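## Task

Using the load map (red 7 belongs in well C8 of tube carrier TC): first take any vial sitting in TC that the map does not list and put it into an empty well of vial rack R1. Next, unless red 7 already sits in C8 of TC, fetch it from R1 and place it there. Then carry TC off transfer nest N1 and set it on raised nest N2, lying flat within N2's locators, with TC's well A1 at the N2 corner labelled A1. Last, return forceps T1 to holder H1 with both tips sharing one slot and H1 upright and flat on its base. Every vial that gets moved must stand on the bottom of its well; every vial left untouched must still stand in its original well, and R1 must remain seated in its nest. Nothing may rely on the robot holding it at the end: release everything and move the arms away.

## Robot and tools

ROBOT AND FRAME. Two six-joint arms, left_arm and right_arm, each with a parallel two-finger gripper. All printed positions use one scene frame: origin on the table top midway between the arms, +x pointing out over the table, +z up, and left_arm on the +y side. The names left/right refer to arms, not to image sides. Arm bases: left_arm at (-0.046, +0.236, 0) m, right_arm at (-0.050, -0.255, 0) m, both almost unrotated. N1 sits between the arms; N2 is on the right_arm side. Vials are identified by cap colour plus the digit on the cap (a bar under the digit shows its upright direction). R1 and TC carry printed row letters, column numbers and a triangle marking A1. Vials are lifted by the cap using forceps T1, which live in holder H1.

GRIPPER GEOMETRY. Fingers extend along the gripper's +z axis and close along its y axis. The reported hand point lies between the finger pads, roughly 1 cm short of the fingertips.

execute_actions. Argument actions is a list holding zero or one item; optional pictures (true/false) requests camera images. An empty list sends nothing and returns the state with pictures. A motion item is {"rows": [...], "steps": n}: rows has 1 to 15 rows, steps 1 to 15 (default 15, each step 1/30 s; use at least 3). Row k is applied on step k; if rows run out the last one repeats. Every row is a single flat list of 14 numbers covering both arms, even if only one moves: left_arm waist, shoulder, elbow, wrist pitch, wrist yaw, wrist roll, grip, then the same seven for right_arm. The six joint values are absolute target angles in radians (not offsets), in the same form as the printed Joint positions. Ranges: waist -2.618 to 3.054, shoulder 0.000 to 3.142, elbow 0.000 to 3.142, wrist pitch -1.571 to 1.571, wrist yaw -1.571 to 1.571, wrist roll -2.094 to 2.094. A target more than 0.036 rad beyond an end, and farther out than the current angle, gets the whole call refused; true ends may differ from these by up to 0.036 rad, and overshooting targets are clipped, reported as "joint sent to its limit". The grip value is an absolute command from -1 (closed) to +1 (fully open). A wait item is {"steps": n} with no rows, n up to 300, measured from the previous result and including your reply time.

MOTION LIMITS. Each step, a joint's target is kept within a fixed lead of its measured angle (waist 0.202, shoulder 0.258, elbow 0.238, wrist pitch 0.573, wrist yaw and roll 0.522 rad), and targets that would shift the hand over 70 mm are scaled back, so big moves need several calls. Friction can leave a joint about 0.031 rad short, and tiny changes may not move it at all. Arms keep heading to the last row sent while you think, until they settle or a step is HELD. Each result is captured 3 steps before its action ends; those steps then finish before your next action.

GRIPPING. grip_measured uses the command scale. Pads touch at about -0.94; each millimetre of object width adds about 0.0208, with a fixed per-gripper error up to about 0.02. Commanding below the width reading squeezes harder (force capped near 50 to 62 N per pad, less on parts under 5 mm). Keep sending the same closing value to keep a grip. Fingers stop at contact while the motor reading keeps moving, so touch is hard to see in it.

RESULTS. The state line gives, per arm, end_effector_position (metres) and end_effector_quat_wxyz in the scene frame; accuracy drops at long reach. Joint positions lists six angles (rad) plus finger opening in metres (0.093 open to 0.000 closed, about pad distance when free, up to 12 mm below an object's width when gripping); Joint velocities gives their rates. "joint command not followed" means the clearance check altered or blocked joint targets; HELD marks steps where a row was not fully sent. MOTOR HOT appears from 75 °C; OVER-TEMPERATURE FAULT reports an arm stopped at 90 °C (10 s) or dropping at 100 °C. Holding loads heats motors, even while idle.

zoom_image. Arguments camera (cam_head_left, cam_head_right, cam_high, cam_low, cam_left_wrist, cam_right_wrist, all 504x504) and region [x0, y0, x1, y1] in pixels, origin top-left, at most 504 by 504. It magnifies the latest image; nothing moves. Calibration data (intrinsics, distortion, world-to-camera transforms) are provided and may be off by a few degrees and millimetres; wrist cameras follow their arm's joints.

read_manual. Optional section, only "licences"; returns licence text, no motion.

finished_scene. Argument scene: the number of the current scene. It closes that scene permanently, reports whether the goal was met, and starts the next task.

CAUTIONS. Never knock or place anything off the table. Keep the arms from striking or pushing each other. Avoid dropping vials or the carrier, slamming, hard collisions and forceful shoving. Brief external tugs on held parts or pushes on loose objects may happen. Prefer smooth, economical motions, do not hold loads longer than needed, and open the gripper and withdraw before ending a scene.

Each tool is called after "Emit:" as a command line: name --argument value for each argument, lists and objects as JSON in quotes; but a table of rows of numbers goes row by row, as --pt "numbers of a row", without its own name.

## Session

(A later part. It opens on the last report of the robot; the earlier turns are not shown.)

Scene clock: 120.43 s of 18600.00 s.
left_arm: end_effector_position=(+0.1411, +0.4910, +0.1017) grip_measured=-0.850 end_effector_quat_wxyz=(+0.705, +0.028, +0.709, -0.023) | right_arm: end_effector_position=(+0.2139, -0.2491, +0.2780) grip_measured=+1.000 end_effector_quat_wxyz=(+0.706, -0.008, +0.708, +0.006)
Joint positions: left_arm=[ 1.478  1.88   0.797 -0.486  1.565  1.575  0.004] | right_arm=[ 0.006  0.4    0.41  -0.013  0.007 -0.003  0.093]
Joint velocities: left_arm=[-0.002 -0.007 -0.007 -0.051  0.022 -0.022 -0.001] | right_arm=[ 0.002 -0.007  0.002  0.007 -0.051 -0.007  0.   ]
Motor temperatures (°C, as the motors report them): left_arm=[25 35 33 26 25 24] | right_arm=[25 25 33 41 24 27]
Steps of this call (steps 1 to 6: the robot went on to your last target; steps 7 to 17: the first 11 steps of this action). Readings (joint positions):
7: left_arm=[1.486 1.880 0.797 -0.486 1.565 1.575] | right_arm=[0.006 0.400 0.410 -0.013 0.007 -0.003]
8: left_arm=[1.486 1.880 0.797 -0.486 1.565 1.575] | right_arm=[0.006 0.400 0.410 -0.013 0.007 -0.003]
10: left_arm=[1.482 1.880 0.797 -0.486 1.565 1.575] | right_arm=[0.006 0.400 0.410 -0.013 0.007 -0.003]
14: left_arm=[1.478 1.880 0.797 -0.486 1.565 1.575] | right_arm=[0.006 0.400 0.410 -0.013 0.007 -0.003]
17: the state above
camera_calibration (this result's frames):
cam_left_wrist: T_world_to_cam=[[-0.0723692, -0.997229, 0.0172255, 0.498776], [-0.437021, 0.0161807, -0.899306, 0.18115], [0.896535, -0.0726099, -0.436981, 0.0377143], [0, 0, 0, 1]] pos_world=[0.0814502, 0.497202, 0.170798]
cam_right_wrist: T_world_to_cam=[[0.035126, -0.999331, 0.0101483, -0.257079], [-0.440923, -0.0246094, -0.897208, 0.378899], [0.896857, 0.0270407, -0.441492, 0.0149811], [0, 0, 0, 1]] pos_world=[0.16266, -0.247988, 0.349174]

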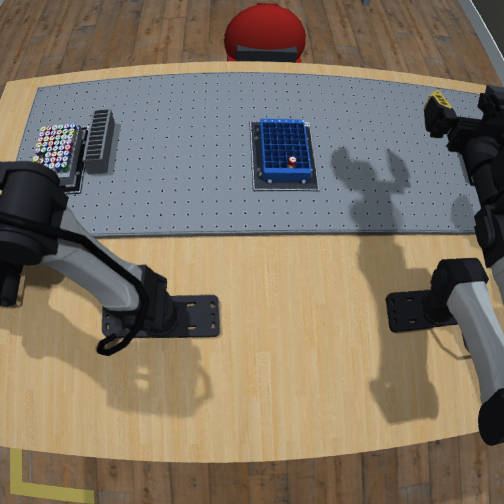

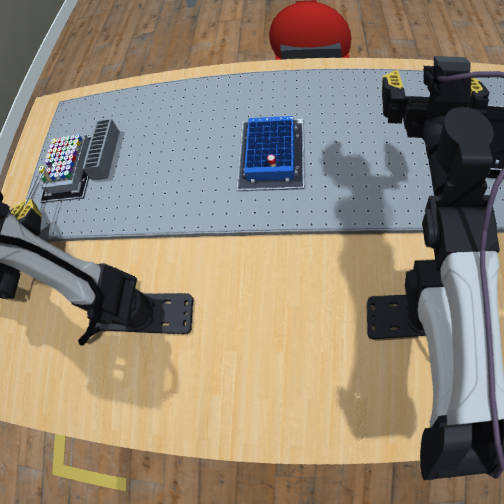

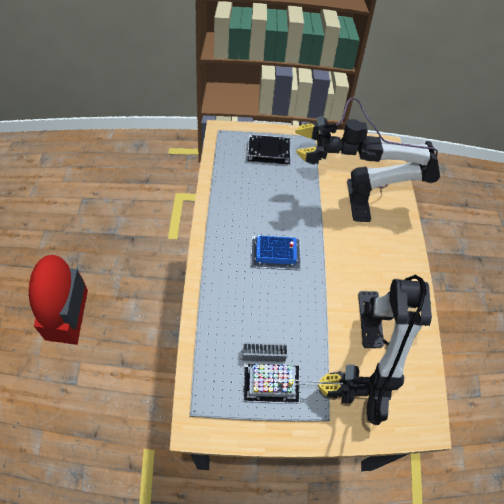

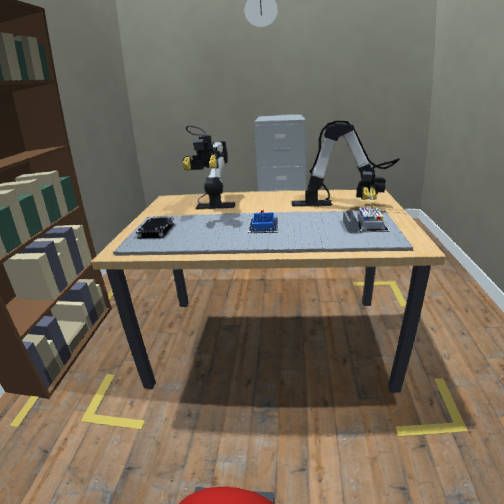

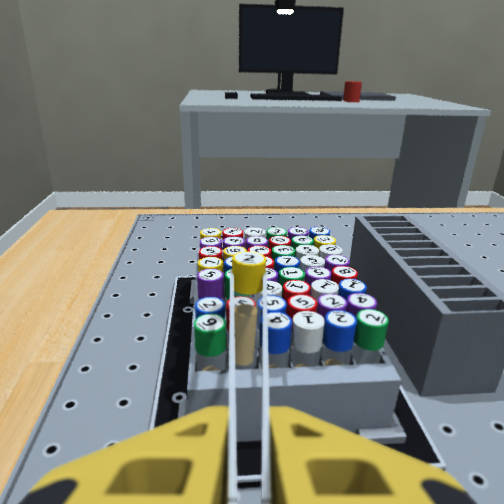

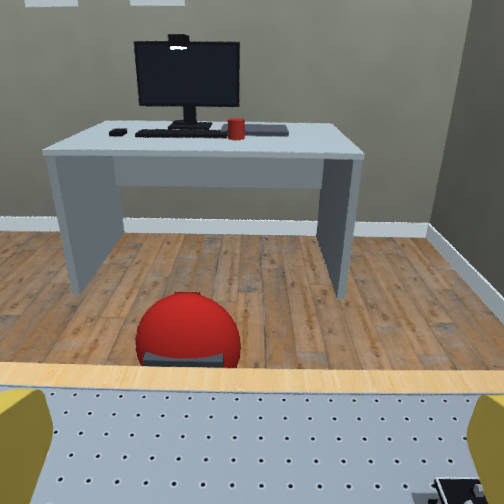

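Emit:
execute_actions --actions '[{"rows":[[1.475,1.898,0.8,-0.462,1.57,1.58,-0.86,0,0.4,0.4,0,0,0,1],[1.475,1.903,0.8,-0.458,1.57,1.58,-0.86,0,0.4,0.4,0,0,0,1],[1.475,1.908,0.8,-0.454,1.57,1.58,-0.86,0,0.4,0.4,0,0,0,1],[1.475,1.913,0.8,-0.45,1.57,1.58,-0.86,0,0.4,0.4,0,0,0,1],[1.475,1.918,0.8,-0.446,1.57,1.58,-0.86,0,0.4,0.4,0,0,0,1],[1.475,1.923,0.8,-0.442,1.57,1.58,-0.86,0,0.4,0.4,0,0,0,1],[1.475,1.928,0.8,-0.438,1.57,1.58,-0.86,0,0.4,0.4,0,0,0,1],[1.475,1.933,0.8,-0.434,1.57,1.58,-0.86,0,0.4,0.4,0,0,0,1],[1.475,1.938,0.8,-0.43,1.57,1.58,-0.86,0,0.4,0.4,0,0,0,1],[1.475,1.945,0.8,-0.428,1.57,1.58,-0.86,0,0.4,0.4,0,0,0,1]],"steps":15}]'

Emit:
execute_actions --actions '[{"steps":6}]' --pictures true

Emit:
zoom_image --camera "cam_left_wrist" --region '[170,240,330,400]'

Scene clock: 121.03 s of 18600.00 s.
left_arm: end_effector_position=(+0.1412, +0.4927, +0.0956) grip_measured=-0.850 end_effector_quat_wxyz=(+0.713, +0.024, +0.700, -0.027) | right_arm: end_effector_position=(+0.2139, -0.2491, +0.2780) grip_measured=+1.000 end_effector_quat_wxyz=(+0.706, -0.008, +0.708, +0.006)
Joint positions: left_arm=[ 1.478  1.921  0.797 -0.455  1.589  1.575  0.004] | right_arm=[ 0.006  0.4    0.41  -0.013  0.007 -0.003  0.093]
Joint velocities: left_arm=[ 0.002  0.071  0.012  0.022  0.007 -0.022  0.001] | right_arm=[-0.007 -0.007 -0.002 -0.081 -0.037 -0.007  0.   ]
Motor temperatures (°C, as the motors report them): left_arm=[25 35 33 26 25 24] | right_arm=[25 25 33 41 24 27]
Steps of this call (steps 1 to 3: the last 3 steps of your previous action; steps 4 to 6: the robot went on to your last target; steps 7 to 18: the first 12 steps of this action). Readings (joint positions):
7: left_arm=[1.478 1.880 0.797 -0.485 1.565 1.575] | right_arm=[0.006 0.400 0.410 -0.013 0.007 -0.003]
8: left_arm=[1.478 1.880 0.797 -0.483 1.565 1.575] | right_arm=[0.006 0.400 0.410 -0.013 0.007 -0.003]
10: left_arm=[1.478 1.882 0.797 -0.478 1.566 1.575] | right_arm=[0.006 0.400 0.410 -0.013 0.007 -0.003]
14: left_arm=[1.478 1.902 0.797 -0.466 1.576 1.575] | right_arm=[0.006 0.400 0.410 -0.013 0.007 -0.003]
18: the state above

Scene clock: 121.23 s of 18600.00 s.
left_arm: end_effector_position=(+0.1412, +0.4931, +0.0950) grip_measured=-0.850 end_effector_quat_wxyz=(+0.713, +0.025, +0.700, -0.026) | right_arm: end_effector_position=(+0.2139, -0.2491, +0.2780) grip_measured=+1.000 end_effector_quat_wxyz=(+0.706, -0.008, +0.708, +0.006)
Joint positions: left_arm=[ 1.478  1.923  0.797 -0.449  1.589  1.575  0.004] | right_arm=[ 0.006  0.4    0.41  -0.013  0.007 -0.003  0.093]
Joint velocities: left_arm=[ 0.002 -0.002  0.007 -0.037 -0.066 -0.007 -0.001] | right_arm=[-0.017  0.002 -0.002  0.022  0.037  0.007  0.   ]
Motor temperatures (°C, as the motors report them): left_arm=[25 35 33 26 25 24] | right_arm=[25 25 33 41 24 27]
Kept back: nothing.
Steps of this call (steps 1 to 3: the last 3 steps of your previous action; steps 4 to 6: the robot went on to your last target). Readings (joint positions):
1: left_arm=[1.478 1.923 0.797 -0.453 1.589 1.575] | right_arm=[0.006 0.400 0.410 -0.013 0.007 -0.003]
2: left_arm=[1.478 1.923 0.797 -0.452 1.589 1.575] | right_arm=[0.006 0.400 0.410 -0.013 0.007 -0.003]
4: left_arm=[1.478 1.923 0.797 -0.450 1.589 1.575] | right_arm=[0.006 0.400 0.410 -0.013 0.007 -0.003]
6: the state above
camera_calibration (this result's frames):
cam_left_wrist: T_world_to_cam=[[-0.072806, -0.997091, 0.0225553, 0.500463], [-0.416037, 0.00980914, -0.909295, 0.176296], [0.906429, -0.075586, -0.415541, 0.0328687], [0, 0, 0, 1]] pos_world=[0.079989, 0.499762, 0.162675]
cam_right_wrist: T_world_to_cam=[[0.035126, -0.999331, 0.0101483, -0.257079], [-0.440923, -0.0246094, -0.897208, 0.378899], [0.896857, 0.0270407, -0.441492, 0.0149811], [0, 0, 0, 1]] pos_world=[0.16266, -0.247988, 0.349174]

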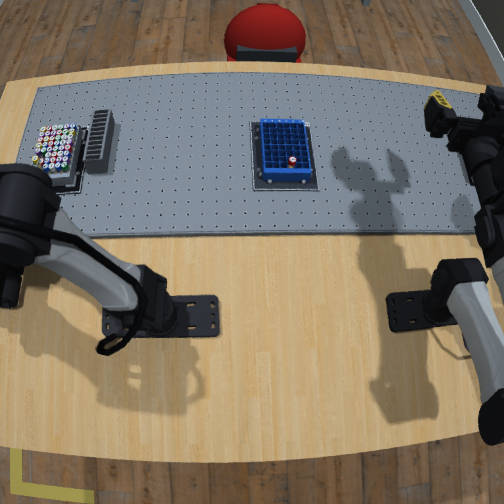

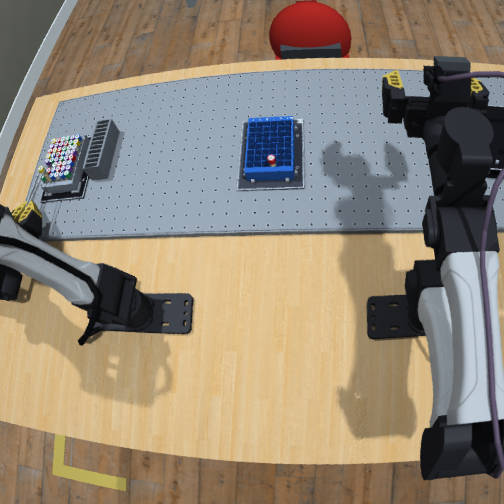

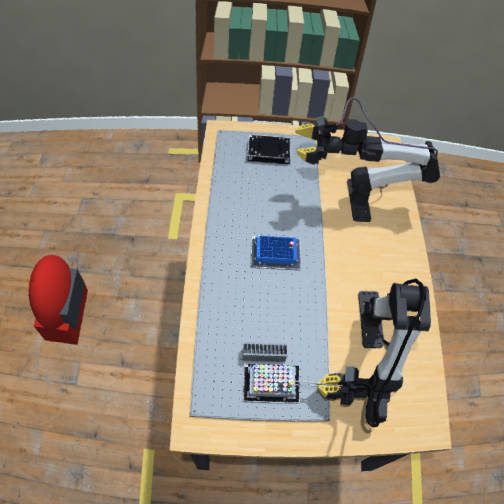

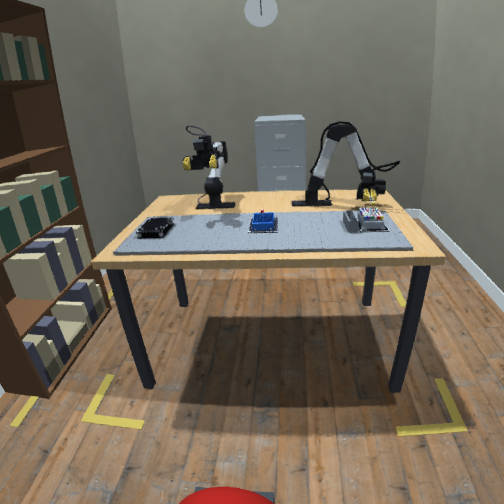

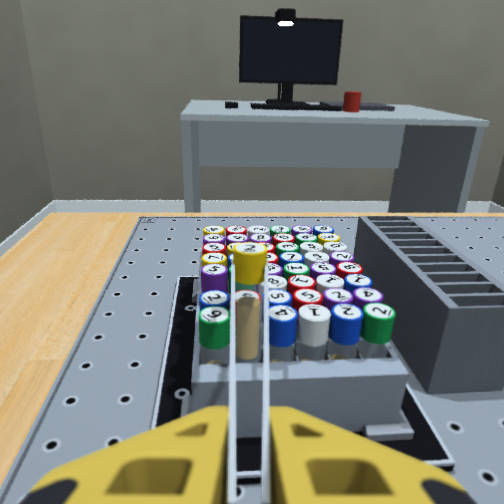

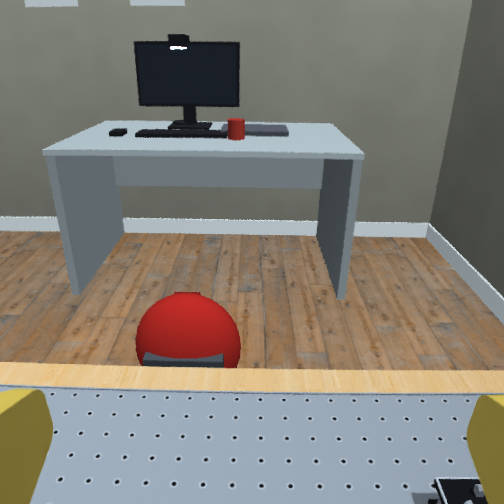

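Region (170, 240, 330, 400) of cam_left_wrist's 504x504 image, scaled by 3.150, with more detail than that image has.

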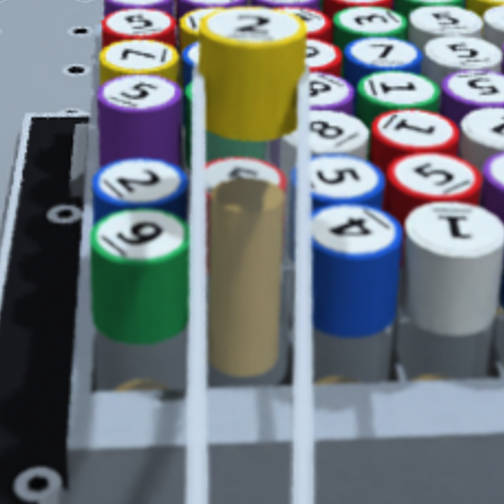

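Emit:
execute_actions --actions '[{"rows":[[1.475,1.9,0.8,-0.455,1.57,1.58,-0.86,0,0.4,0.4,0,0,0,1],[1.475,1.89,0.8,-0.465,1.57,1.58,-0.86,0,0.4,0.4,0,0,0,1],[1.475,1.88,0.8,-0.475,1.57,1.58,-0.86,0,0.4,0.4,0,0,0,1]],"steps":14}]' --pictures true

Emit:
zoom_image --camera "cam_left_wrist" --region '[200,300,300,400]'

Emit:
zoom_image --camera "cam_high" --region '[270,365,310,405]'

Emit:
zoom_image --camera "cam_head_right" --region '[30,150,80,200]'

Scene clock: 121.77 s of 18600.00 s.
left_arm: end_effector_position=(+0.1412, +0.4927, +0.0995) grip_measured=-0.850 end_effector_quat_wxyz=(+0.712, +0.029, +0.701, -0.022) | right_arm: end_effector_position=(+0.2139, -0.2491, +0.2780) grip_measured=+1.000 end_effector_quat_wxyz=(+0.706, -0.008, +0.708, +0.006)
Joint positions: left_arm=[ 1.478  1.903  0.797 -0.459  1.585  1.575  0.004] | right_arm=[ 0.006  0.4    0.41  -0.013  0.007 -0.003  0.093]
Joint velocities: left_arm=[-0.012 -0.002  0.002  0.007  0.007 -0.007 -0.   ] | right_arm=[-0.002 -0.007  0.007 -0.007 -0.007  0.007  0.   ]
Motor temperatures (°C, as the motors report them): left_arm=[25 35 33 26 25 24] | right_arm=[25 25 33 41 24 27]
Steps of this call (steps 1 to 5: the robot went on to your last target; steps 6 to 16: the first 11 steps of this action). Readings (joint positions):
6: left_arm=[1.478 1.923 0.797 -0.448 1.589 1.575] | right_arm=[0.006 0.400 0.410 -0.013 0.007 -0.003]
7: left_arm=[1.478 1.922 0.797 -0.448 1.589 1.575] | right_arm=[0.006 0.400 0.410 -0.013 0.007 -0.003]
9: left_arm=[1.478 1.913 0.797 -0.453 1.589 1.575] | right_arm=[0.006 0.400 0.410 -0.013 0.007 -0.003]
13: left_arm=[1.478 1.903 0.797 -0.457 1.586 1.575] | right_arm=[0.006 0.400 0.410 -0.013 0.007 -0.003]
16: the state above
camera_calibration (this result's frames):
cam_left_wrist: T_world_to_cam=[[-0.0727545, -0.997275, 0.0122591, 0.501092], [-0.418473, 0.019367, -0.908023, 0.175874], [0.905311, -0.0711928, -0.418741, 0.0330297], [0, 0, 0, 1]] pos_world=[0.0801529, 0.498672, 0.167385]
cam_right_wrist: T_world_to_cam=[[0.035126, -0.999331, 0.0101483, -0.257079], [-0.440923, -0.0246094, -0.897208, 0.378899], [0.896857, 0.0270407, -0.441492, 0.0149811], [0, 0, 0, 1]] pos_world=[0.16266, -0.247988, 0.349174]

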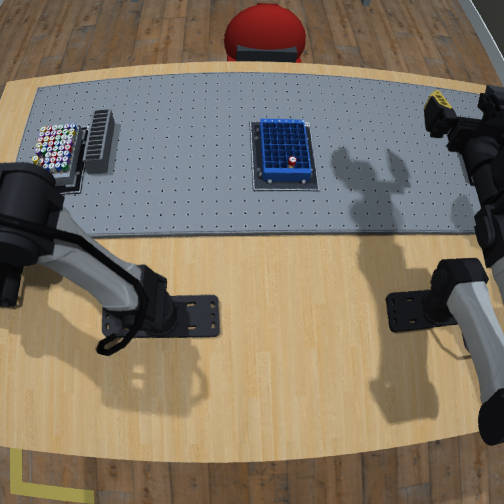

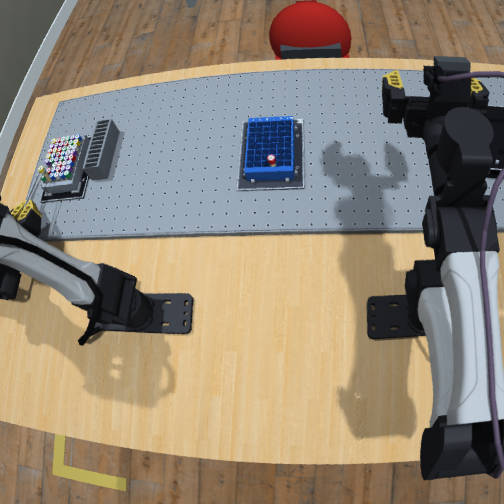

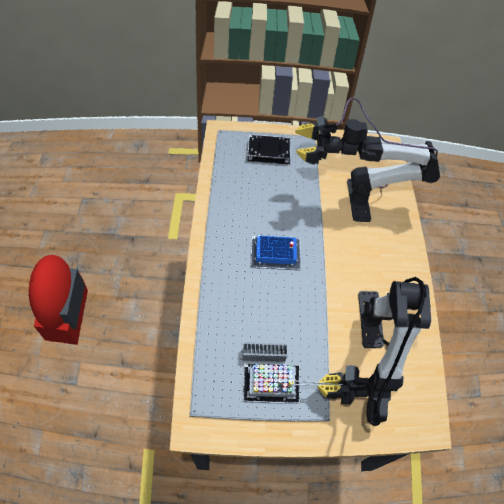

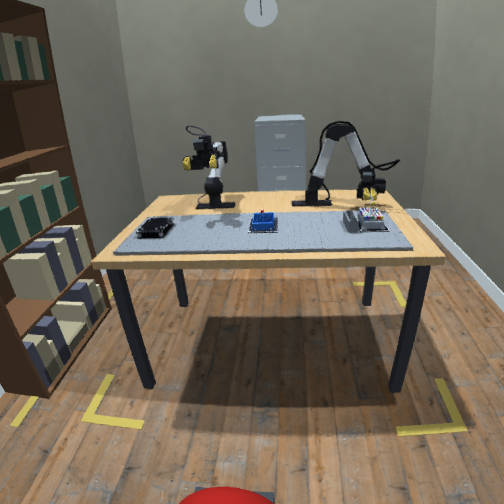

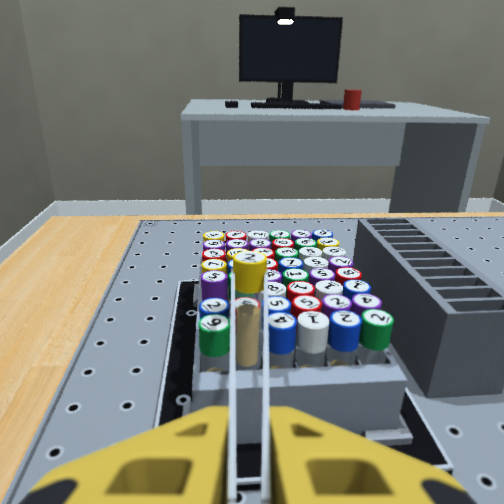

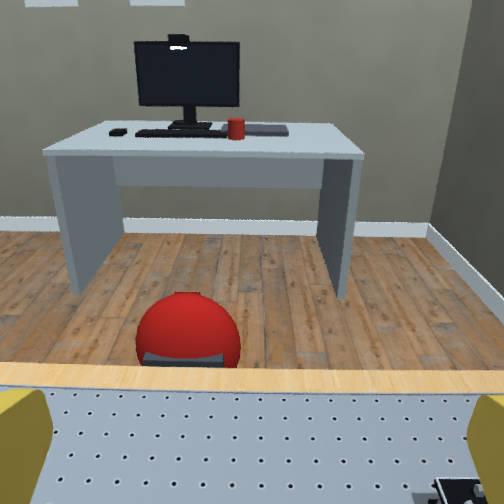

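Region (200, 300, 300, 400) of cam_left_wrist's 504x504 image, scaled by 5.040, with more detail than that image has.

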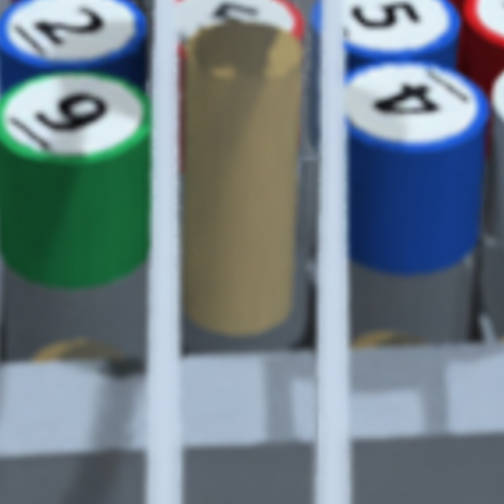

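Region (270, 365, 310, 405) of cam_high's 504x504 image, scaled by 12.600, with more detail than that image has.

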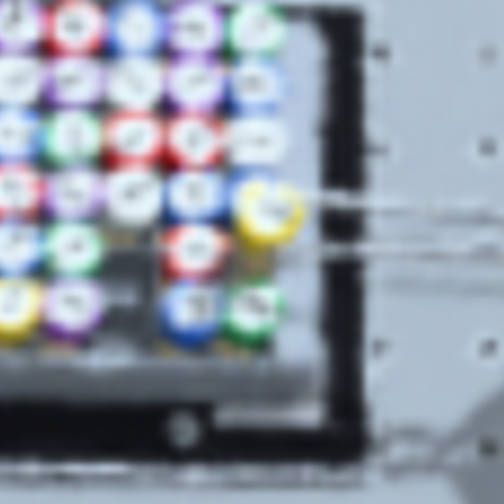

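Region (30, 150, 80, 200) of cam_head_right's 504x504 image, scaled by 10.080, with more detail than that image has.

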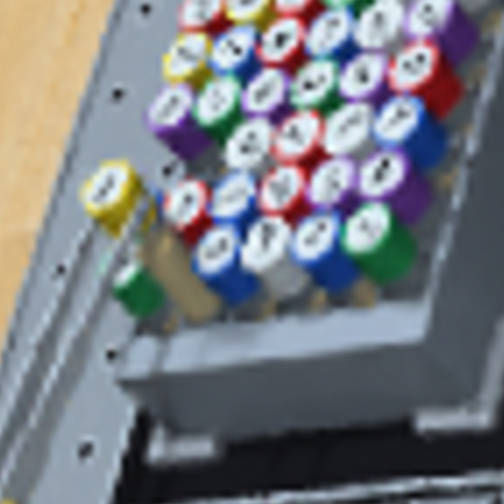

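Emit:
execute_actions --actions '[{"rows":[[1.475,1.87,0.8,-0.46,1.57,1.58,-0.86,0,0.4,0.4,0,0,0,1],[1.475,1.862,0.8,-0.46,1.57,1.58,-0.86,0,0.4,0.4,0,0,0,1],[1.475,1.855,0.8,-0.46,1.57,1.58,-0.86,0,0.4,0.4,0,0,0,1],[1.475,1.855,0.8,-0.46,1.57,1.58,-0.86,0,0.4,0.4,0,0,0,1],[1.475,1.855,0.8,-0.46,1.57,1.58,-0.86,0,0.4,0.4,0,0,0,1],[1.452,1.855,0.8,-0.46,1.57,1.58,-0.86,0,0.4,0.4,0,0,0,1],[1.452,1.855,0.8,-0.46,1.57,1.58,-0.86,0,0.4,0.4,0,0,0,1],[1.461,1.855,0.8,-0.46,1.57,1.58,-0.86,0,0.4,0.4,0,0,0,1]],"steps":15}]' --pictures true

Emit:
zoom_image --camera "cam_left_wrist" --region '[200,300,300,400]'

Emit:
zoom_image --camera "cam_high" --region '[270,365,310,405]'

Scene clock: 122.93 s of 18600.00 s.
left_arm: end_effector_position=(+0.1434, +0.4913, +0.1035) grip_measured=-0.850 end_effector_quat_wxyz=(+0.708, +0.040, +0.705, -0.017) | right_arm: end_effector_position=(+0.2139, -0.2491, +0.2780) grip_measured=+1.000 end_effector_quat_wxyz=(+0.706, -0.008, +0.708, +0.006)
Joint positions: left_arm=[ 1.47   1.879  0.797 -0.46   1.575  1.575  0.004] | right_arm=[ 0.006  0.4    0.41  -0.013  0.007 -0.003  0.093]
Joint velocities: left_arm=[-0.002 -0.012 -0.007 -0.037 -0.022 -0.066 -0.   ] | right_arm=[-0.007 -0.007 -0.022 -0.051 -0.022 -0.066  0.   ]
Motor temperatures (°C, as the motors report them): left_arm=[25 35 33 26 25 24] | right_arm=[25 25 33 41 24 27]
Steps of this call (steps 1 to 3: the last 3 steps of your previous action; steps 4 to 15: the robot went on to your last target; steps 16 to 23: nothing new was sent; steps 24 to 35: the first 12 steps of this action). Readings (joint positions):
24: left_arm=[1.478 1.903 0.797 -0.460 1.585 1.575] | right_arm=[0.006 0.400 0.410 -0.013 0.007 -0.003]
25: left_arm=[1.478 1.901 0.797 -0.460 1.585 1.575] | right_arm=[0.006 0.400 0.410 -0.013 0.007 -0.003]
27: left_arm=[1.478 1.892 0.797 -0.460 1.581 1.575] | right_arm=[0.006 0.400 0.410 -0.013 0.007 -0.003]
31: left_arm=[1.471 1.879 0.797 -0.460 1.577 1.575] | right_arm=[0.006 0.400 0.410 -0.013 0.007 -0.003]
35: the state above
camera_calibration (this result's frames):
cam_left_wrist: T_world_to_cam=[[-0.0809232, -0.996675, -0.00947946, 0.502949], [-0.426358, 0.0432108, -0.903522, 0.169414], [0.900928, -0.0690743, -0.428437, 0.0332282], [0, 0, 0, 1]] pos_world=[0.082995, 0.496251, 0.172073]
cam_right_wrist: T_world_to_cam=[[0.035126, -0.999331, 0.0101483, -0.257079], [-0.440923, -0.0246094, -0.897208, 0.378899], [0.896857, 0.0270407, -0.441492, 0.0149811], [0, 0, 0, 1]] pos_world=[0.16266, -0.247988, 0.349174]

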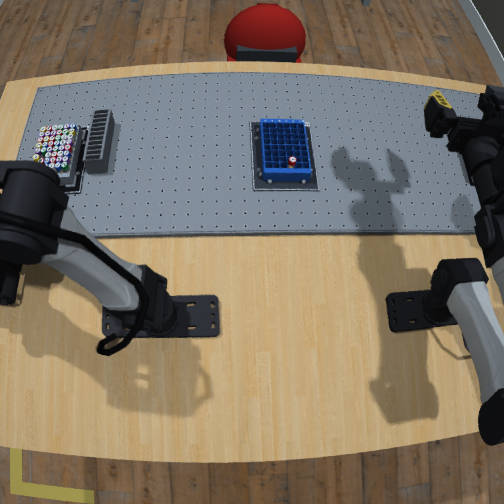

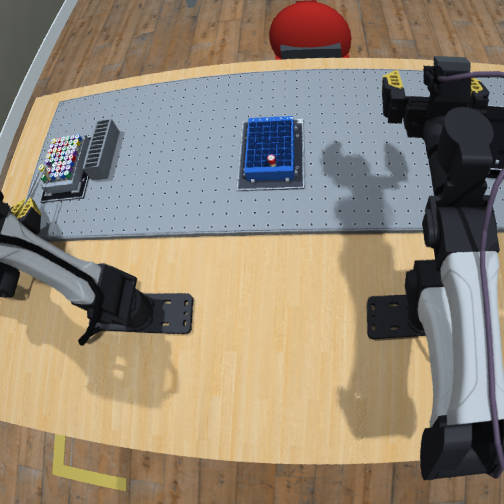

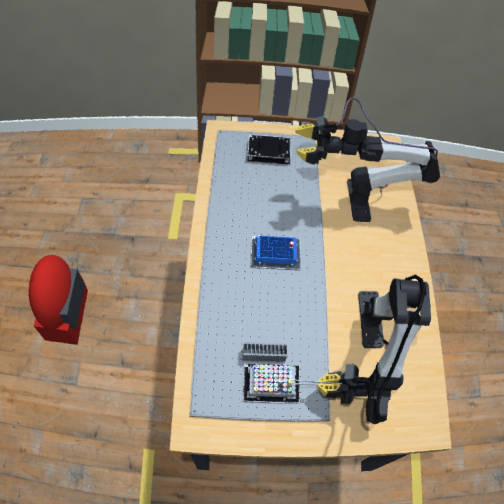

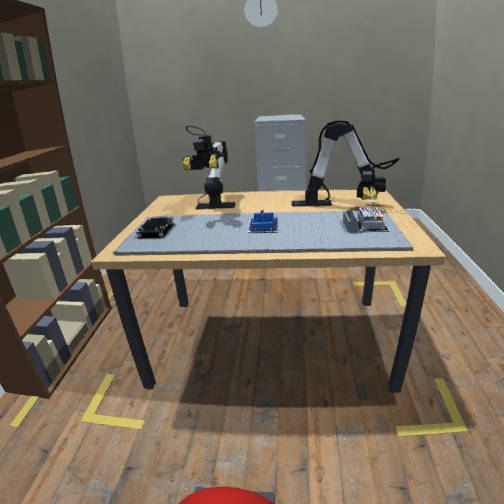

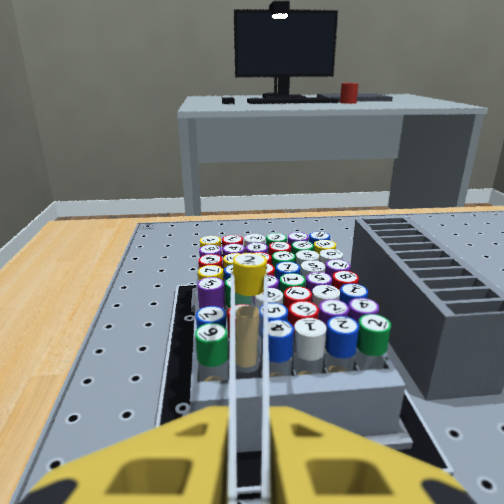

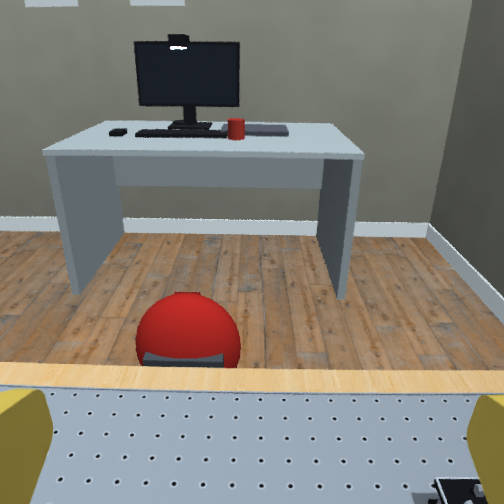

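Region (200, 300, 300, 400) of cam_left_wrist's 504x504 image, scaled by 5.040, with more detail than that image has.

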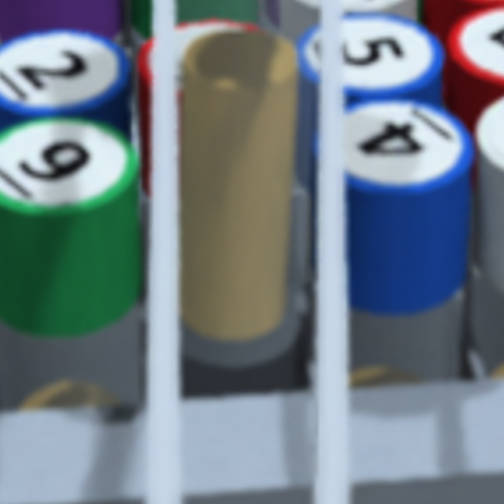

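Region (270, 365, 310, 405) of cam_high's 504x504 image, scaled by 12.600, with more detail than that image has.

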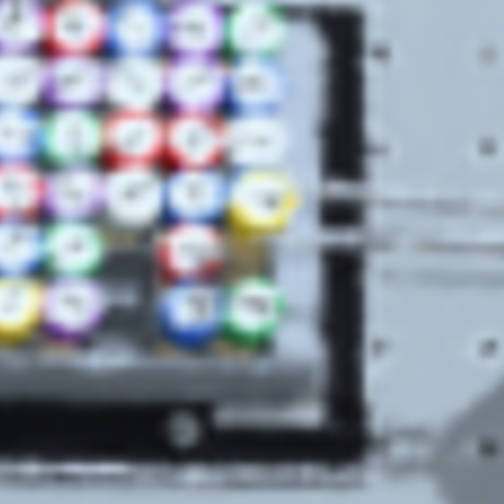

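Emit:
execute_actions --actions '[{"rows":[[1.466,1.895,0.8,-0.435,1.57,1.58,-0.86,0,0.4,0.4,0,0,0,1],[1.466,1.9,0.8,-0.432,1.57,1.58,-0.86,0,0.4,0.4,0,0,0,1],[1.466,1.905,0.8,-0.429,1.57,1.58,-0.86,0,0.4,0.4,0,0,0,1],[1.466,1.91,0.8,-0.426,1.57,1.58,-0.86,0,0.4,0.4,0,0,0,1],[1.466,1.915,0.8,-0.423,1.57,1.58,-0.86,0,0.4,0.4,0,0,0,1],[1.466,1.92,0.8,-0.42,1.57,1.58,-0.86,0,0.4,0.4,0,0,0,1],[1.466,1.925,0.8,-0.418,1.57,1.58,-0.86,0,0.4,0.4,0,0,0,1],[1.466,1.93,0.8,-0.418,1.57,1.58,-0.86,0,0.4,0.4,0,0,0,1]],"steps":15}]'

Scene clock: 123.47 s of 18600.00 s.
left_arm: end_effector_position=(+0.1435, +0.4924, +0.0977) grip_measured=-0.850 end_effector_quat_wxyz=(+0.712, +0.037, +0.701, -0.020) | right_arm: end_effector_position=(+0.2139, -0.2491, +0.2780) grip_measured=+1.000 end_effector_quat_wxyz=(+0.706, -0.008, +0.708, +0.006)
Joint positions: left_arm=[ 1.47   1.91   0.797 -0.439  1.585  1.575  0.004] | right_arm=[ 0.006  0.4    0.41  -0.013  0.007 -0.003  0.093]
Joint velocities: left_arm=[-0.002 -0.002  0.002  0.007  0.081  0.007 -0.001] | right_arm=[-0.002 -0.012  0.017  0.051 -0.037 -0.007  0.   ]
Motor temperatures (°C, as the motors report them): left_arm=[25 35 33 26 25 24] | right_arm=[25 25 33 41 24 27]
Steps of this call (steps 1 to 3: the last 3 steps of your previous action; step 4: the robot went on to your last target; steps 5 to 16: the first 12 steps of this action). Readings (joint positions):
5: left_arm=[1.470 1.879 0.797 -0.459 1.573 1.575] | right_arm=[0.006 0.400 0.410 -0.013 0.007 -0.003]
6: left_arm=[1.470 1.879 0.797 -0.458 1.573 1.575] | right_arm=[0.006 0.400 0.410 -0.013 0.007 -0.003]
8: left_arm=[1.470 1.881 0.797 -0.454 1.573 1.575] | right_arm=[0.006 0.400 0.410 -0.013 0.007 -0.003]
12: left_arm=[1.470 1.900 0.797 -0.443 1.576 1.575] | right_arm=[0.006 0.400 0.410 -0.013 0.007 -0.003]
16: the state above

Emit:
execute_actions --actions '[]'

Emit:
zoom_image --camera "cam_left_wrist" --region '[190,280,310,400]'

Scene clock: 124.17 s of 18600.00 s.
left_arm: end_effector_position=(+0.1435, +0.4927, +0.0979) grip_measured=-0.850 end_effector_quat_wxyz=(+0.712, +0.038, +0.701, -0.019) | right_arm: end_effector_position=(+0.2139, -0.2491, +0.2780) grip_measured=+1.000 end_effector_quat_wxyz=(+0.706, -0.008, +0.708, +0.006)
Joint positions: left_arm=[ 1.47   1.91   0.797 -0.436  1.586  1.575  0.004] | right_arm=[ 0.006  0.4    0.41  -0.013  0.007 -0.003  0.093]
Joint velocities: left_arm=[-0.007 -0.002 -0.007 -0.007 -0.037  0.022 -0.   ] | right_arm=[-0.007  0.007 -0.002 -0.022 -0.007  0.022  0.   ]
Motor temperatures (°C, as the motors report them): left_arm=[25 35 33 26 25 24] | right_arm=[25 25 33 41 24 27]
Kept back: nothing.
Steps of this call (steps 1 to 3: the last 3 steps of your previous action; steps 4 to 15: the robot went on to your last target; steps 16 to 21: nothing new was sent). Readings (joint positions):
1: left_arm=[1.470 1.910 0.797 -0.438 1.586 1.575] | right_arm=[0.006 0.400 0.410 -0.013 0.007 -0.003]
2: left_arm=[1.470 1.910 0.797 -0.438 1.586 1.575] | right_arm=[0.006 0.400 0.410 -0.013 0.007 -0.003]
4: left_arm=[1.470 1.910 0.797 -0.437 1.586 1.575] | right_arm=[0.006 0.400 0.410 -0.013 0.007 -0.003]
8: left_arm=[1.470 1.910 0.797 -0.436 1.586 1.575] | right_arm=[0.006 0.400 0.410 -0.013 0.007 -0.003]
21: the state above
All arms were judged still, so your last target was given up. Only a new action makes them travel on or press farther. Fingers that are still opening or closing keep moving.
camera_calibration (this result's frames):
cam_left_wrist: T_world_to_cam=[[-0.0811413, -0.996697, -0.0033815, 0.503645], [-0.41646, 0.0369861, -0.908401, 0.166468], [0.905526, -0.0723006, -0.418086, 0.030761], [0, 0, 0, 1]] pos_world=[0.0823388, 0.498049, 0.165783]
cam_right_wrist: T_world_to_cam=[[0.035126, -0.999331, 0.0101483, -0.257079], [-0.440923, -0.0246094, -0.897208, 0.378899], [0.896857, 0.0270407, -0.441492, 0.0149811], [0, 0, 0, 1]] pos_world=[0.16266, -0.247988, 0.349174]

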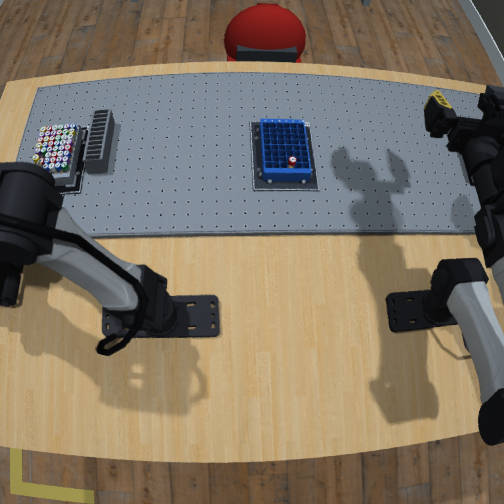

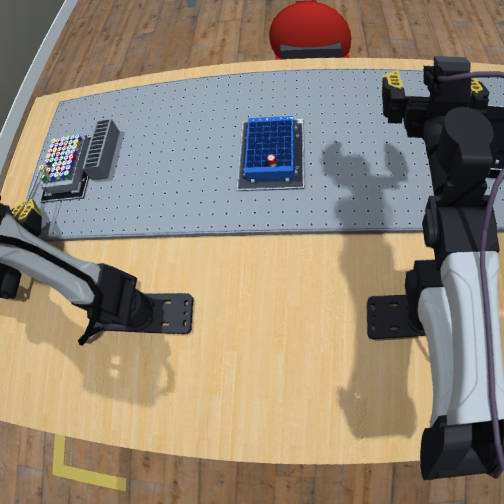

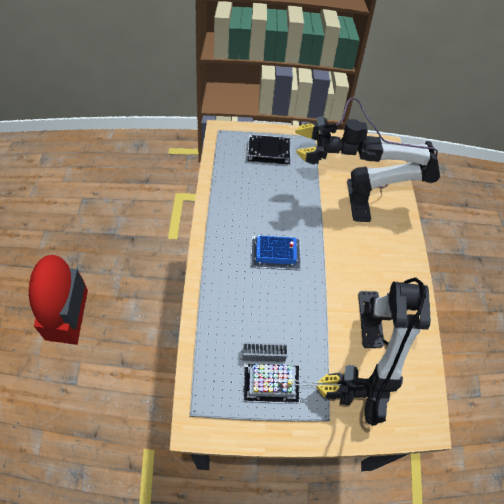

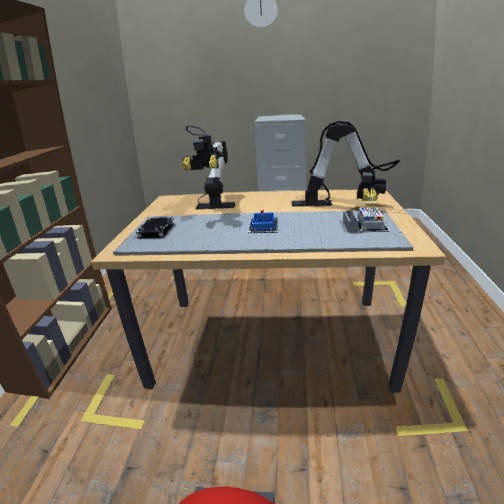

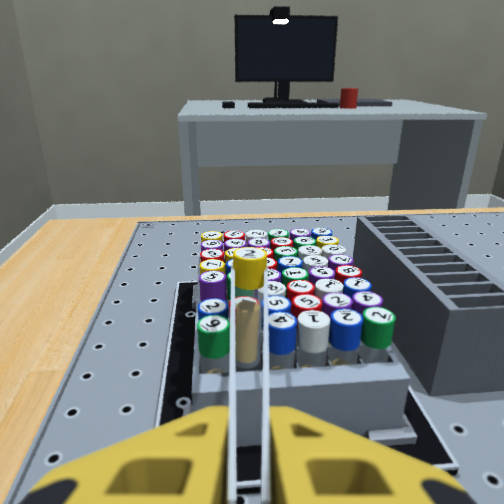

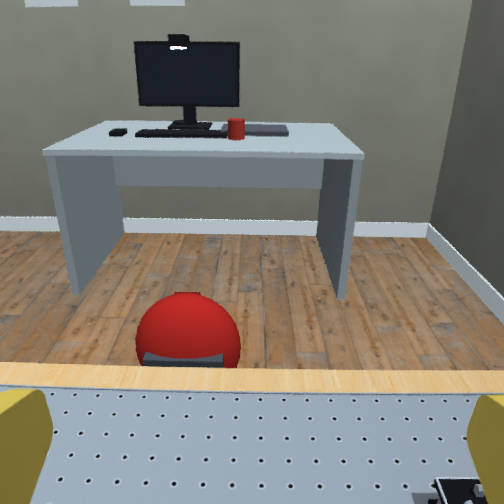

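Region (190, 280, 310, 400) of cam_left_wrist's 504x504 image, scaled by 4.200, with more detail than that image has.

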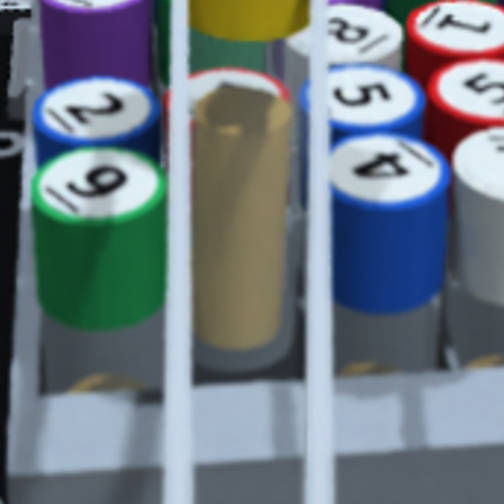

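Emit:
execute_actions --actions '[{"rows":[[1.47,1.88,0.8,-0.45,1.57,1.58,-0.86,0,0.4,0.4,0,0,0,1],[1.47,1.87,0.8,-0.46,1.57,1.58,-0.86,0,0.4,0.4,0,0,0,1],[1.47,1.864,0.8,-0.468,1.57,1.58,-0.86,0,0.4,0.4,0,0,0,1],[1.47,1.864,0.8,-0.468,1.57,1.58,-0.86,0,0.4,0.4,0,0,0,1],[1.47,1.864,0.8,-0.468,1.57,1.58,-0.86,0,0.4,0.4,0,0,0,1],[1.496,1.864,0.8,-0.468,1.57,1.58,-0.86,0,0.4,0.4,0,0,0,1],[1.49,1.864,0.8,-0.468,1.57,1.58,-0.86,0,0.4,0.4,0,0,0,1],[1.478,1.864,0.8,-0.468,1.57,1.58,-0.86,0,0.4,0.4,0,0,0,1]],"steps":15}]' --pictures true

Emit:
zoom_image --camera "cam_left_wrist" --region '[190,280,310,400]'

Scene clock: 124.90 s of 18600.00 s.
left_arm: end_effector_position=(+0.1422, +0.4929, +0.1015) grip_measured=-0.850 end_effector_quat_wxyz=(+0.709, +0.038, +0.704, -0.015) | right_arm: end_effector_position=(+0.2139, -0.2491, +0.2780) grip_measured=+1.000 end_effector_quat_wxyz=(+0.706, -0.008, +0.708, +0.006)
Joint positions: left_arm=[ 1.475  1.888  0.797 -0.451  1.576  1.575  0.004] | right_arm=[ 0.006  0.4    0.41  -0.013  0.007 -0.003  0.093]
Joint velocities: left_arm=[-0.002 -0.007  0.007 -0.051 -0.022 -0.007 -0.001] | right_arm=[-0.012 -0.002 -0.007  0.022 -0.022 -0.037  0.   ]
Motor temperatures (°C, as the motors report them): left_arm=[25 35 33 26 25 24] | right_arm=[25 25 33 41 24 27]
Steps of this call (steps 1 to 10: nothing new was sent; steps 11 to 22: the first 12 steps of this action). Readings (joint positions):
11: left_arm=[1.470 1.910 0.797 -0.436 1.586 1.575] | right_arm=[0.006 0.400 0.410 -0.013 0.007 -0.003]
12: left_arm=[1.470 1.908 0.797 -0.437 1.586 1.575] | right_arm=[0.006 0.400 0.410 -0.013 0.007 -0.003]
14: left_arm=[1.470 1.898 0.797 -0.443 1.585 1.575] | right_arm=[0.006 0.400 0.410 -0.013 0.007 -0.003]
18: left_arm=[1.475 1.888 0.797 -0.448 1.579 1.575] | right_arm=[0.006 0.400 0.410 -0.013 0.007 -0.003]
22: the state above
camera_calibration (this result's frames):
cam_left_wrist: T_world_to_cam=[[-0.0759936, -0.99706, -0.00986121, 0.503858], [-0.425853, 0.0413968, -0.903845, 0.167828], [0.901596, -0.064487, -0.427746, 0.0311344], [0, 0, 0, 1]] pos_world=[0.0816892, 0.497437, 0.169976]
cam_right_wrist: T_world_to_cam=[[0.035126, -0.999331, 0.0101483, -0.257079], [-0.440923, -0.0246094, -0.897208, 0.378899], [0.896857, 0.0270407, -0.441492, 0.0149811], [0, 0, 0, 1]] pos_world=[0.16266, -0.247988, 0.349174]

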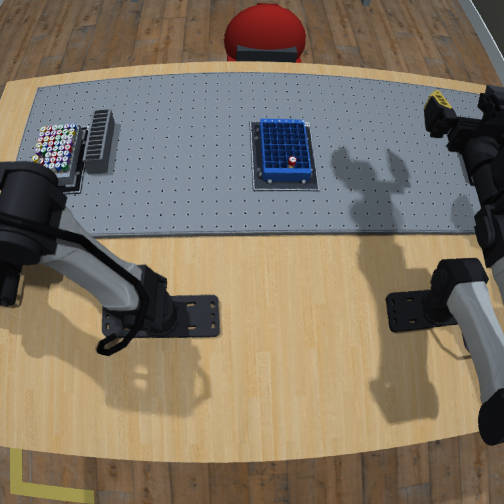

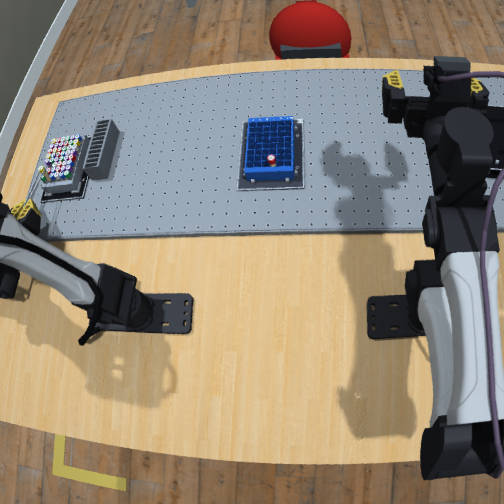

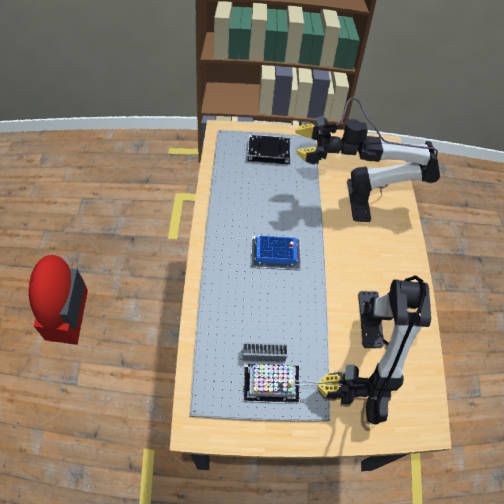

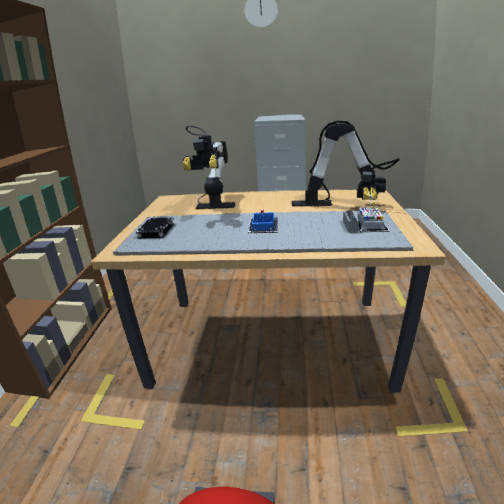

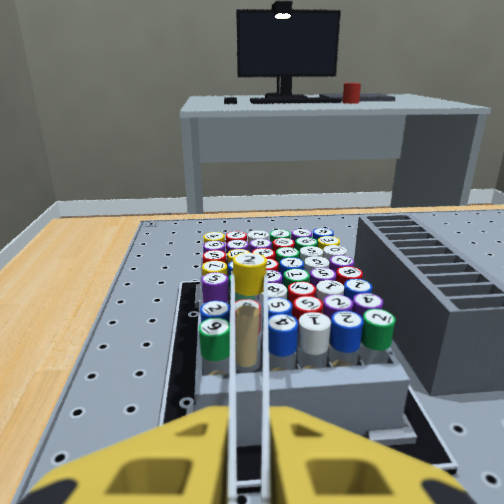

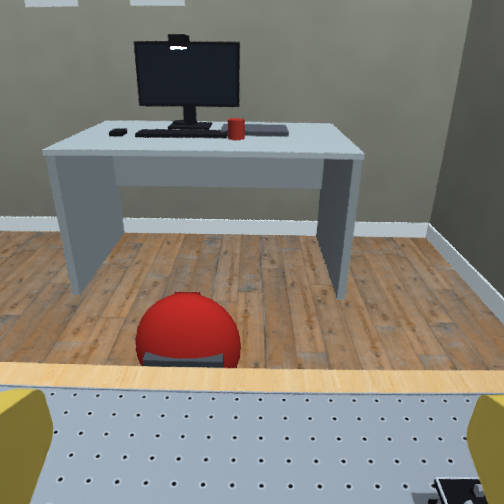

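Region (190, 280, 310, 400) of cam_left_wrist's 504x504 image, scaled by 4.200, with more detail than that image has.

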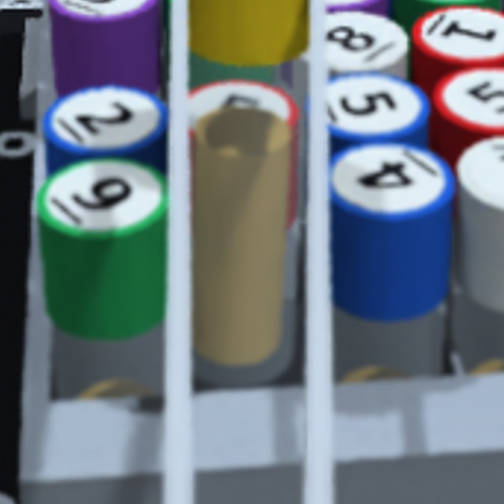

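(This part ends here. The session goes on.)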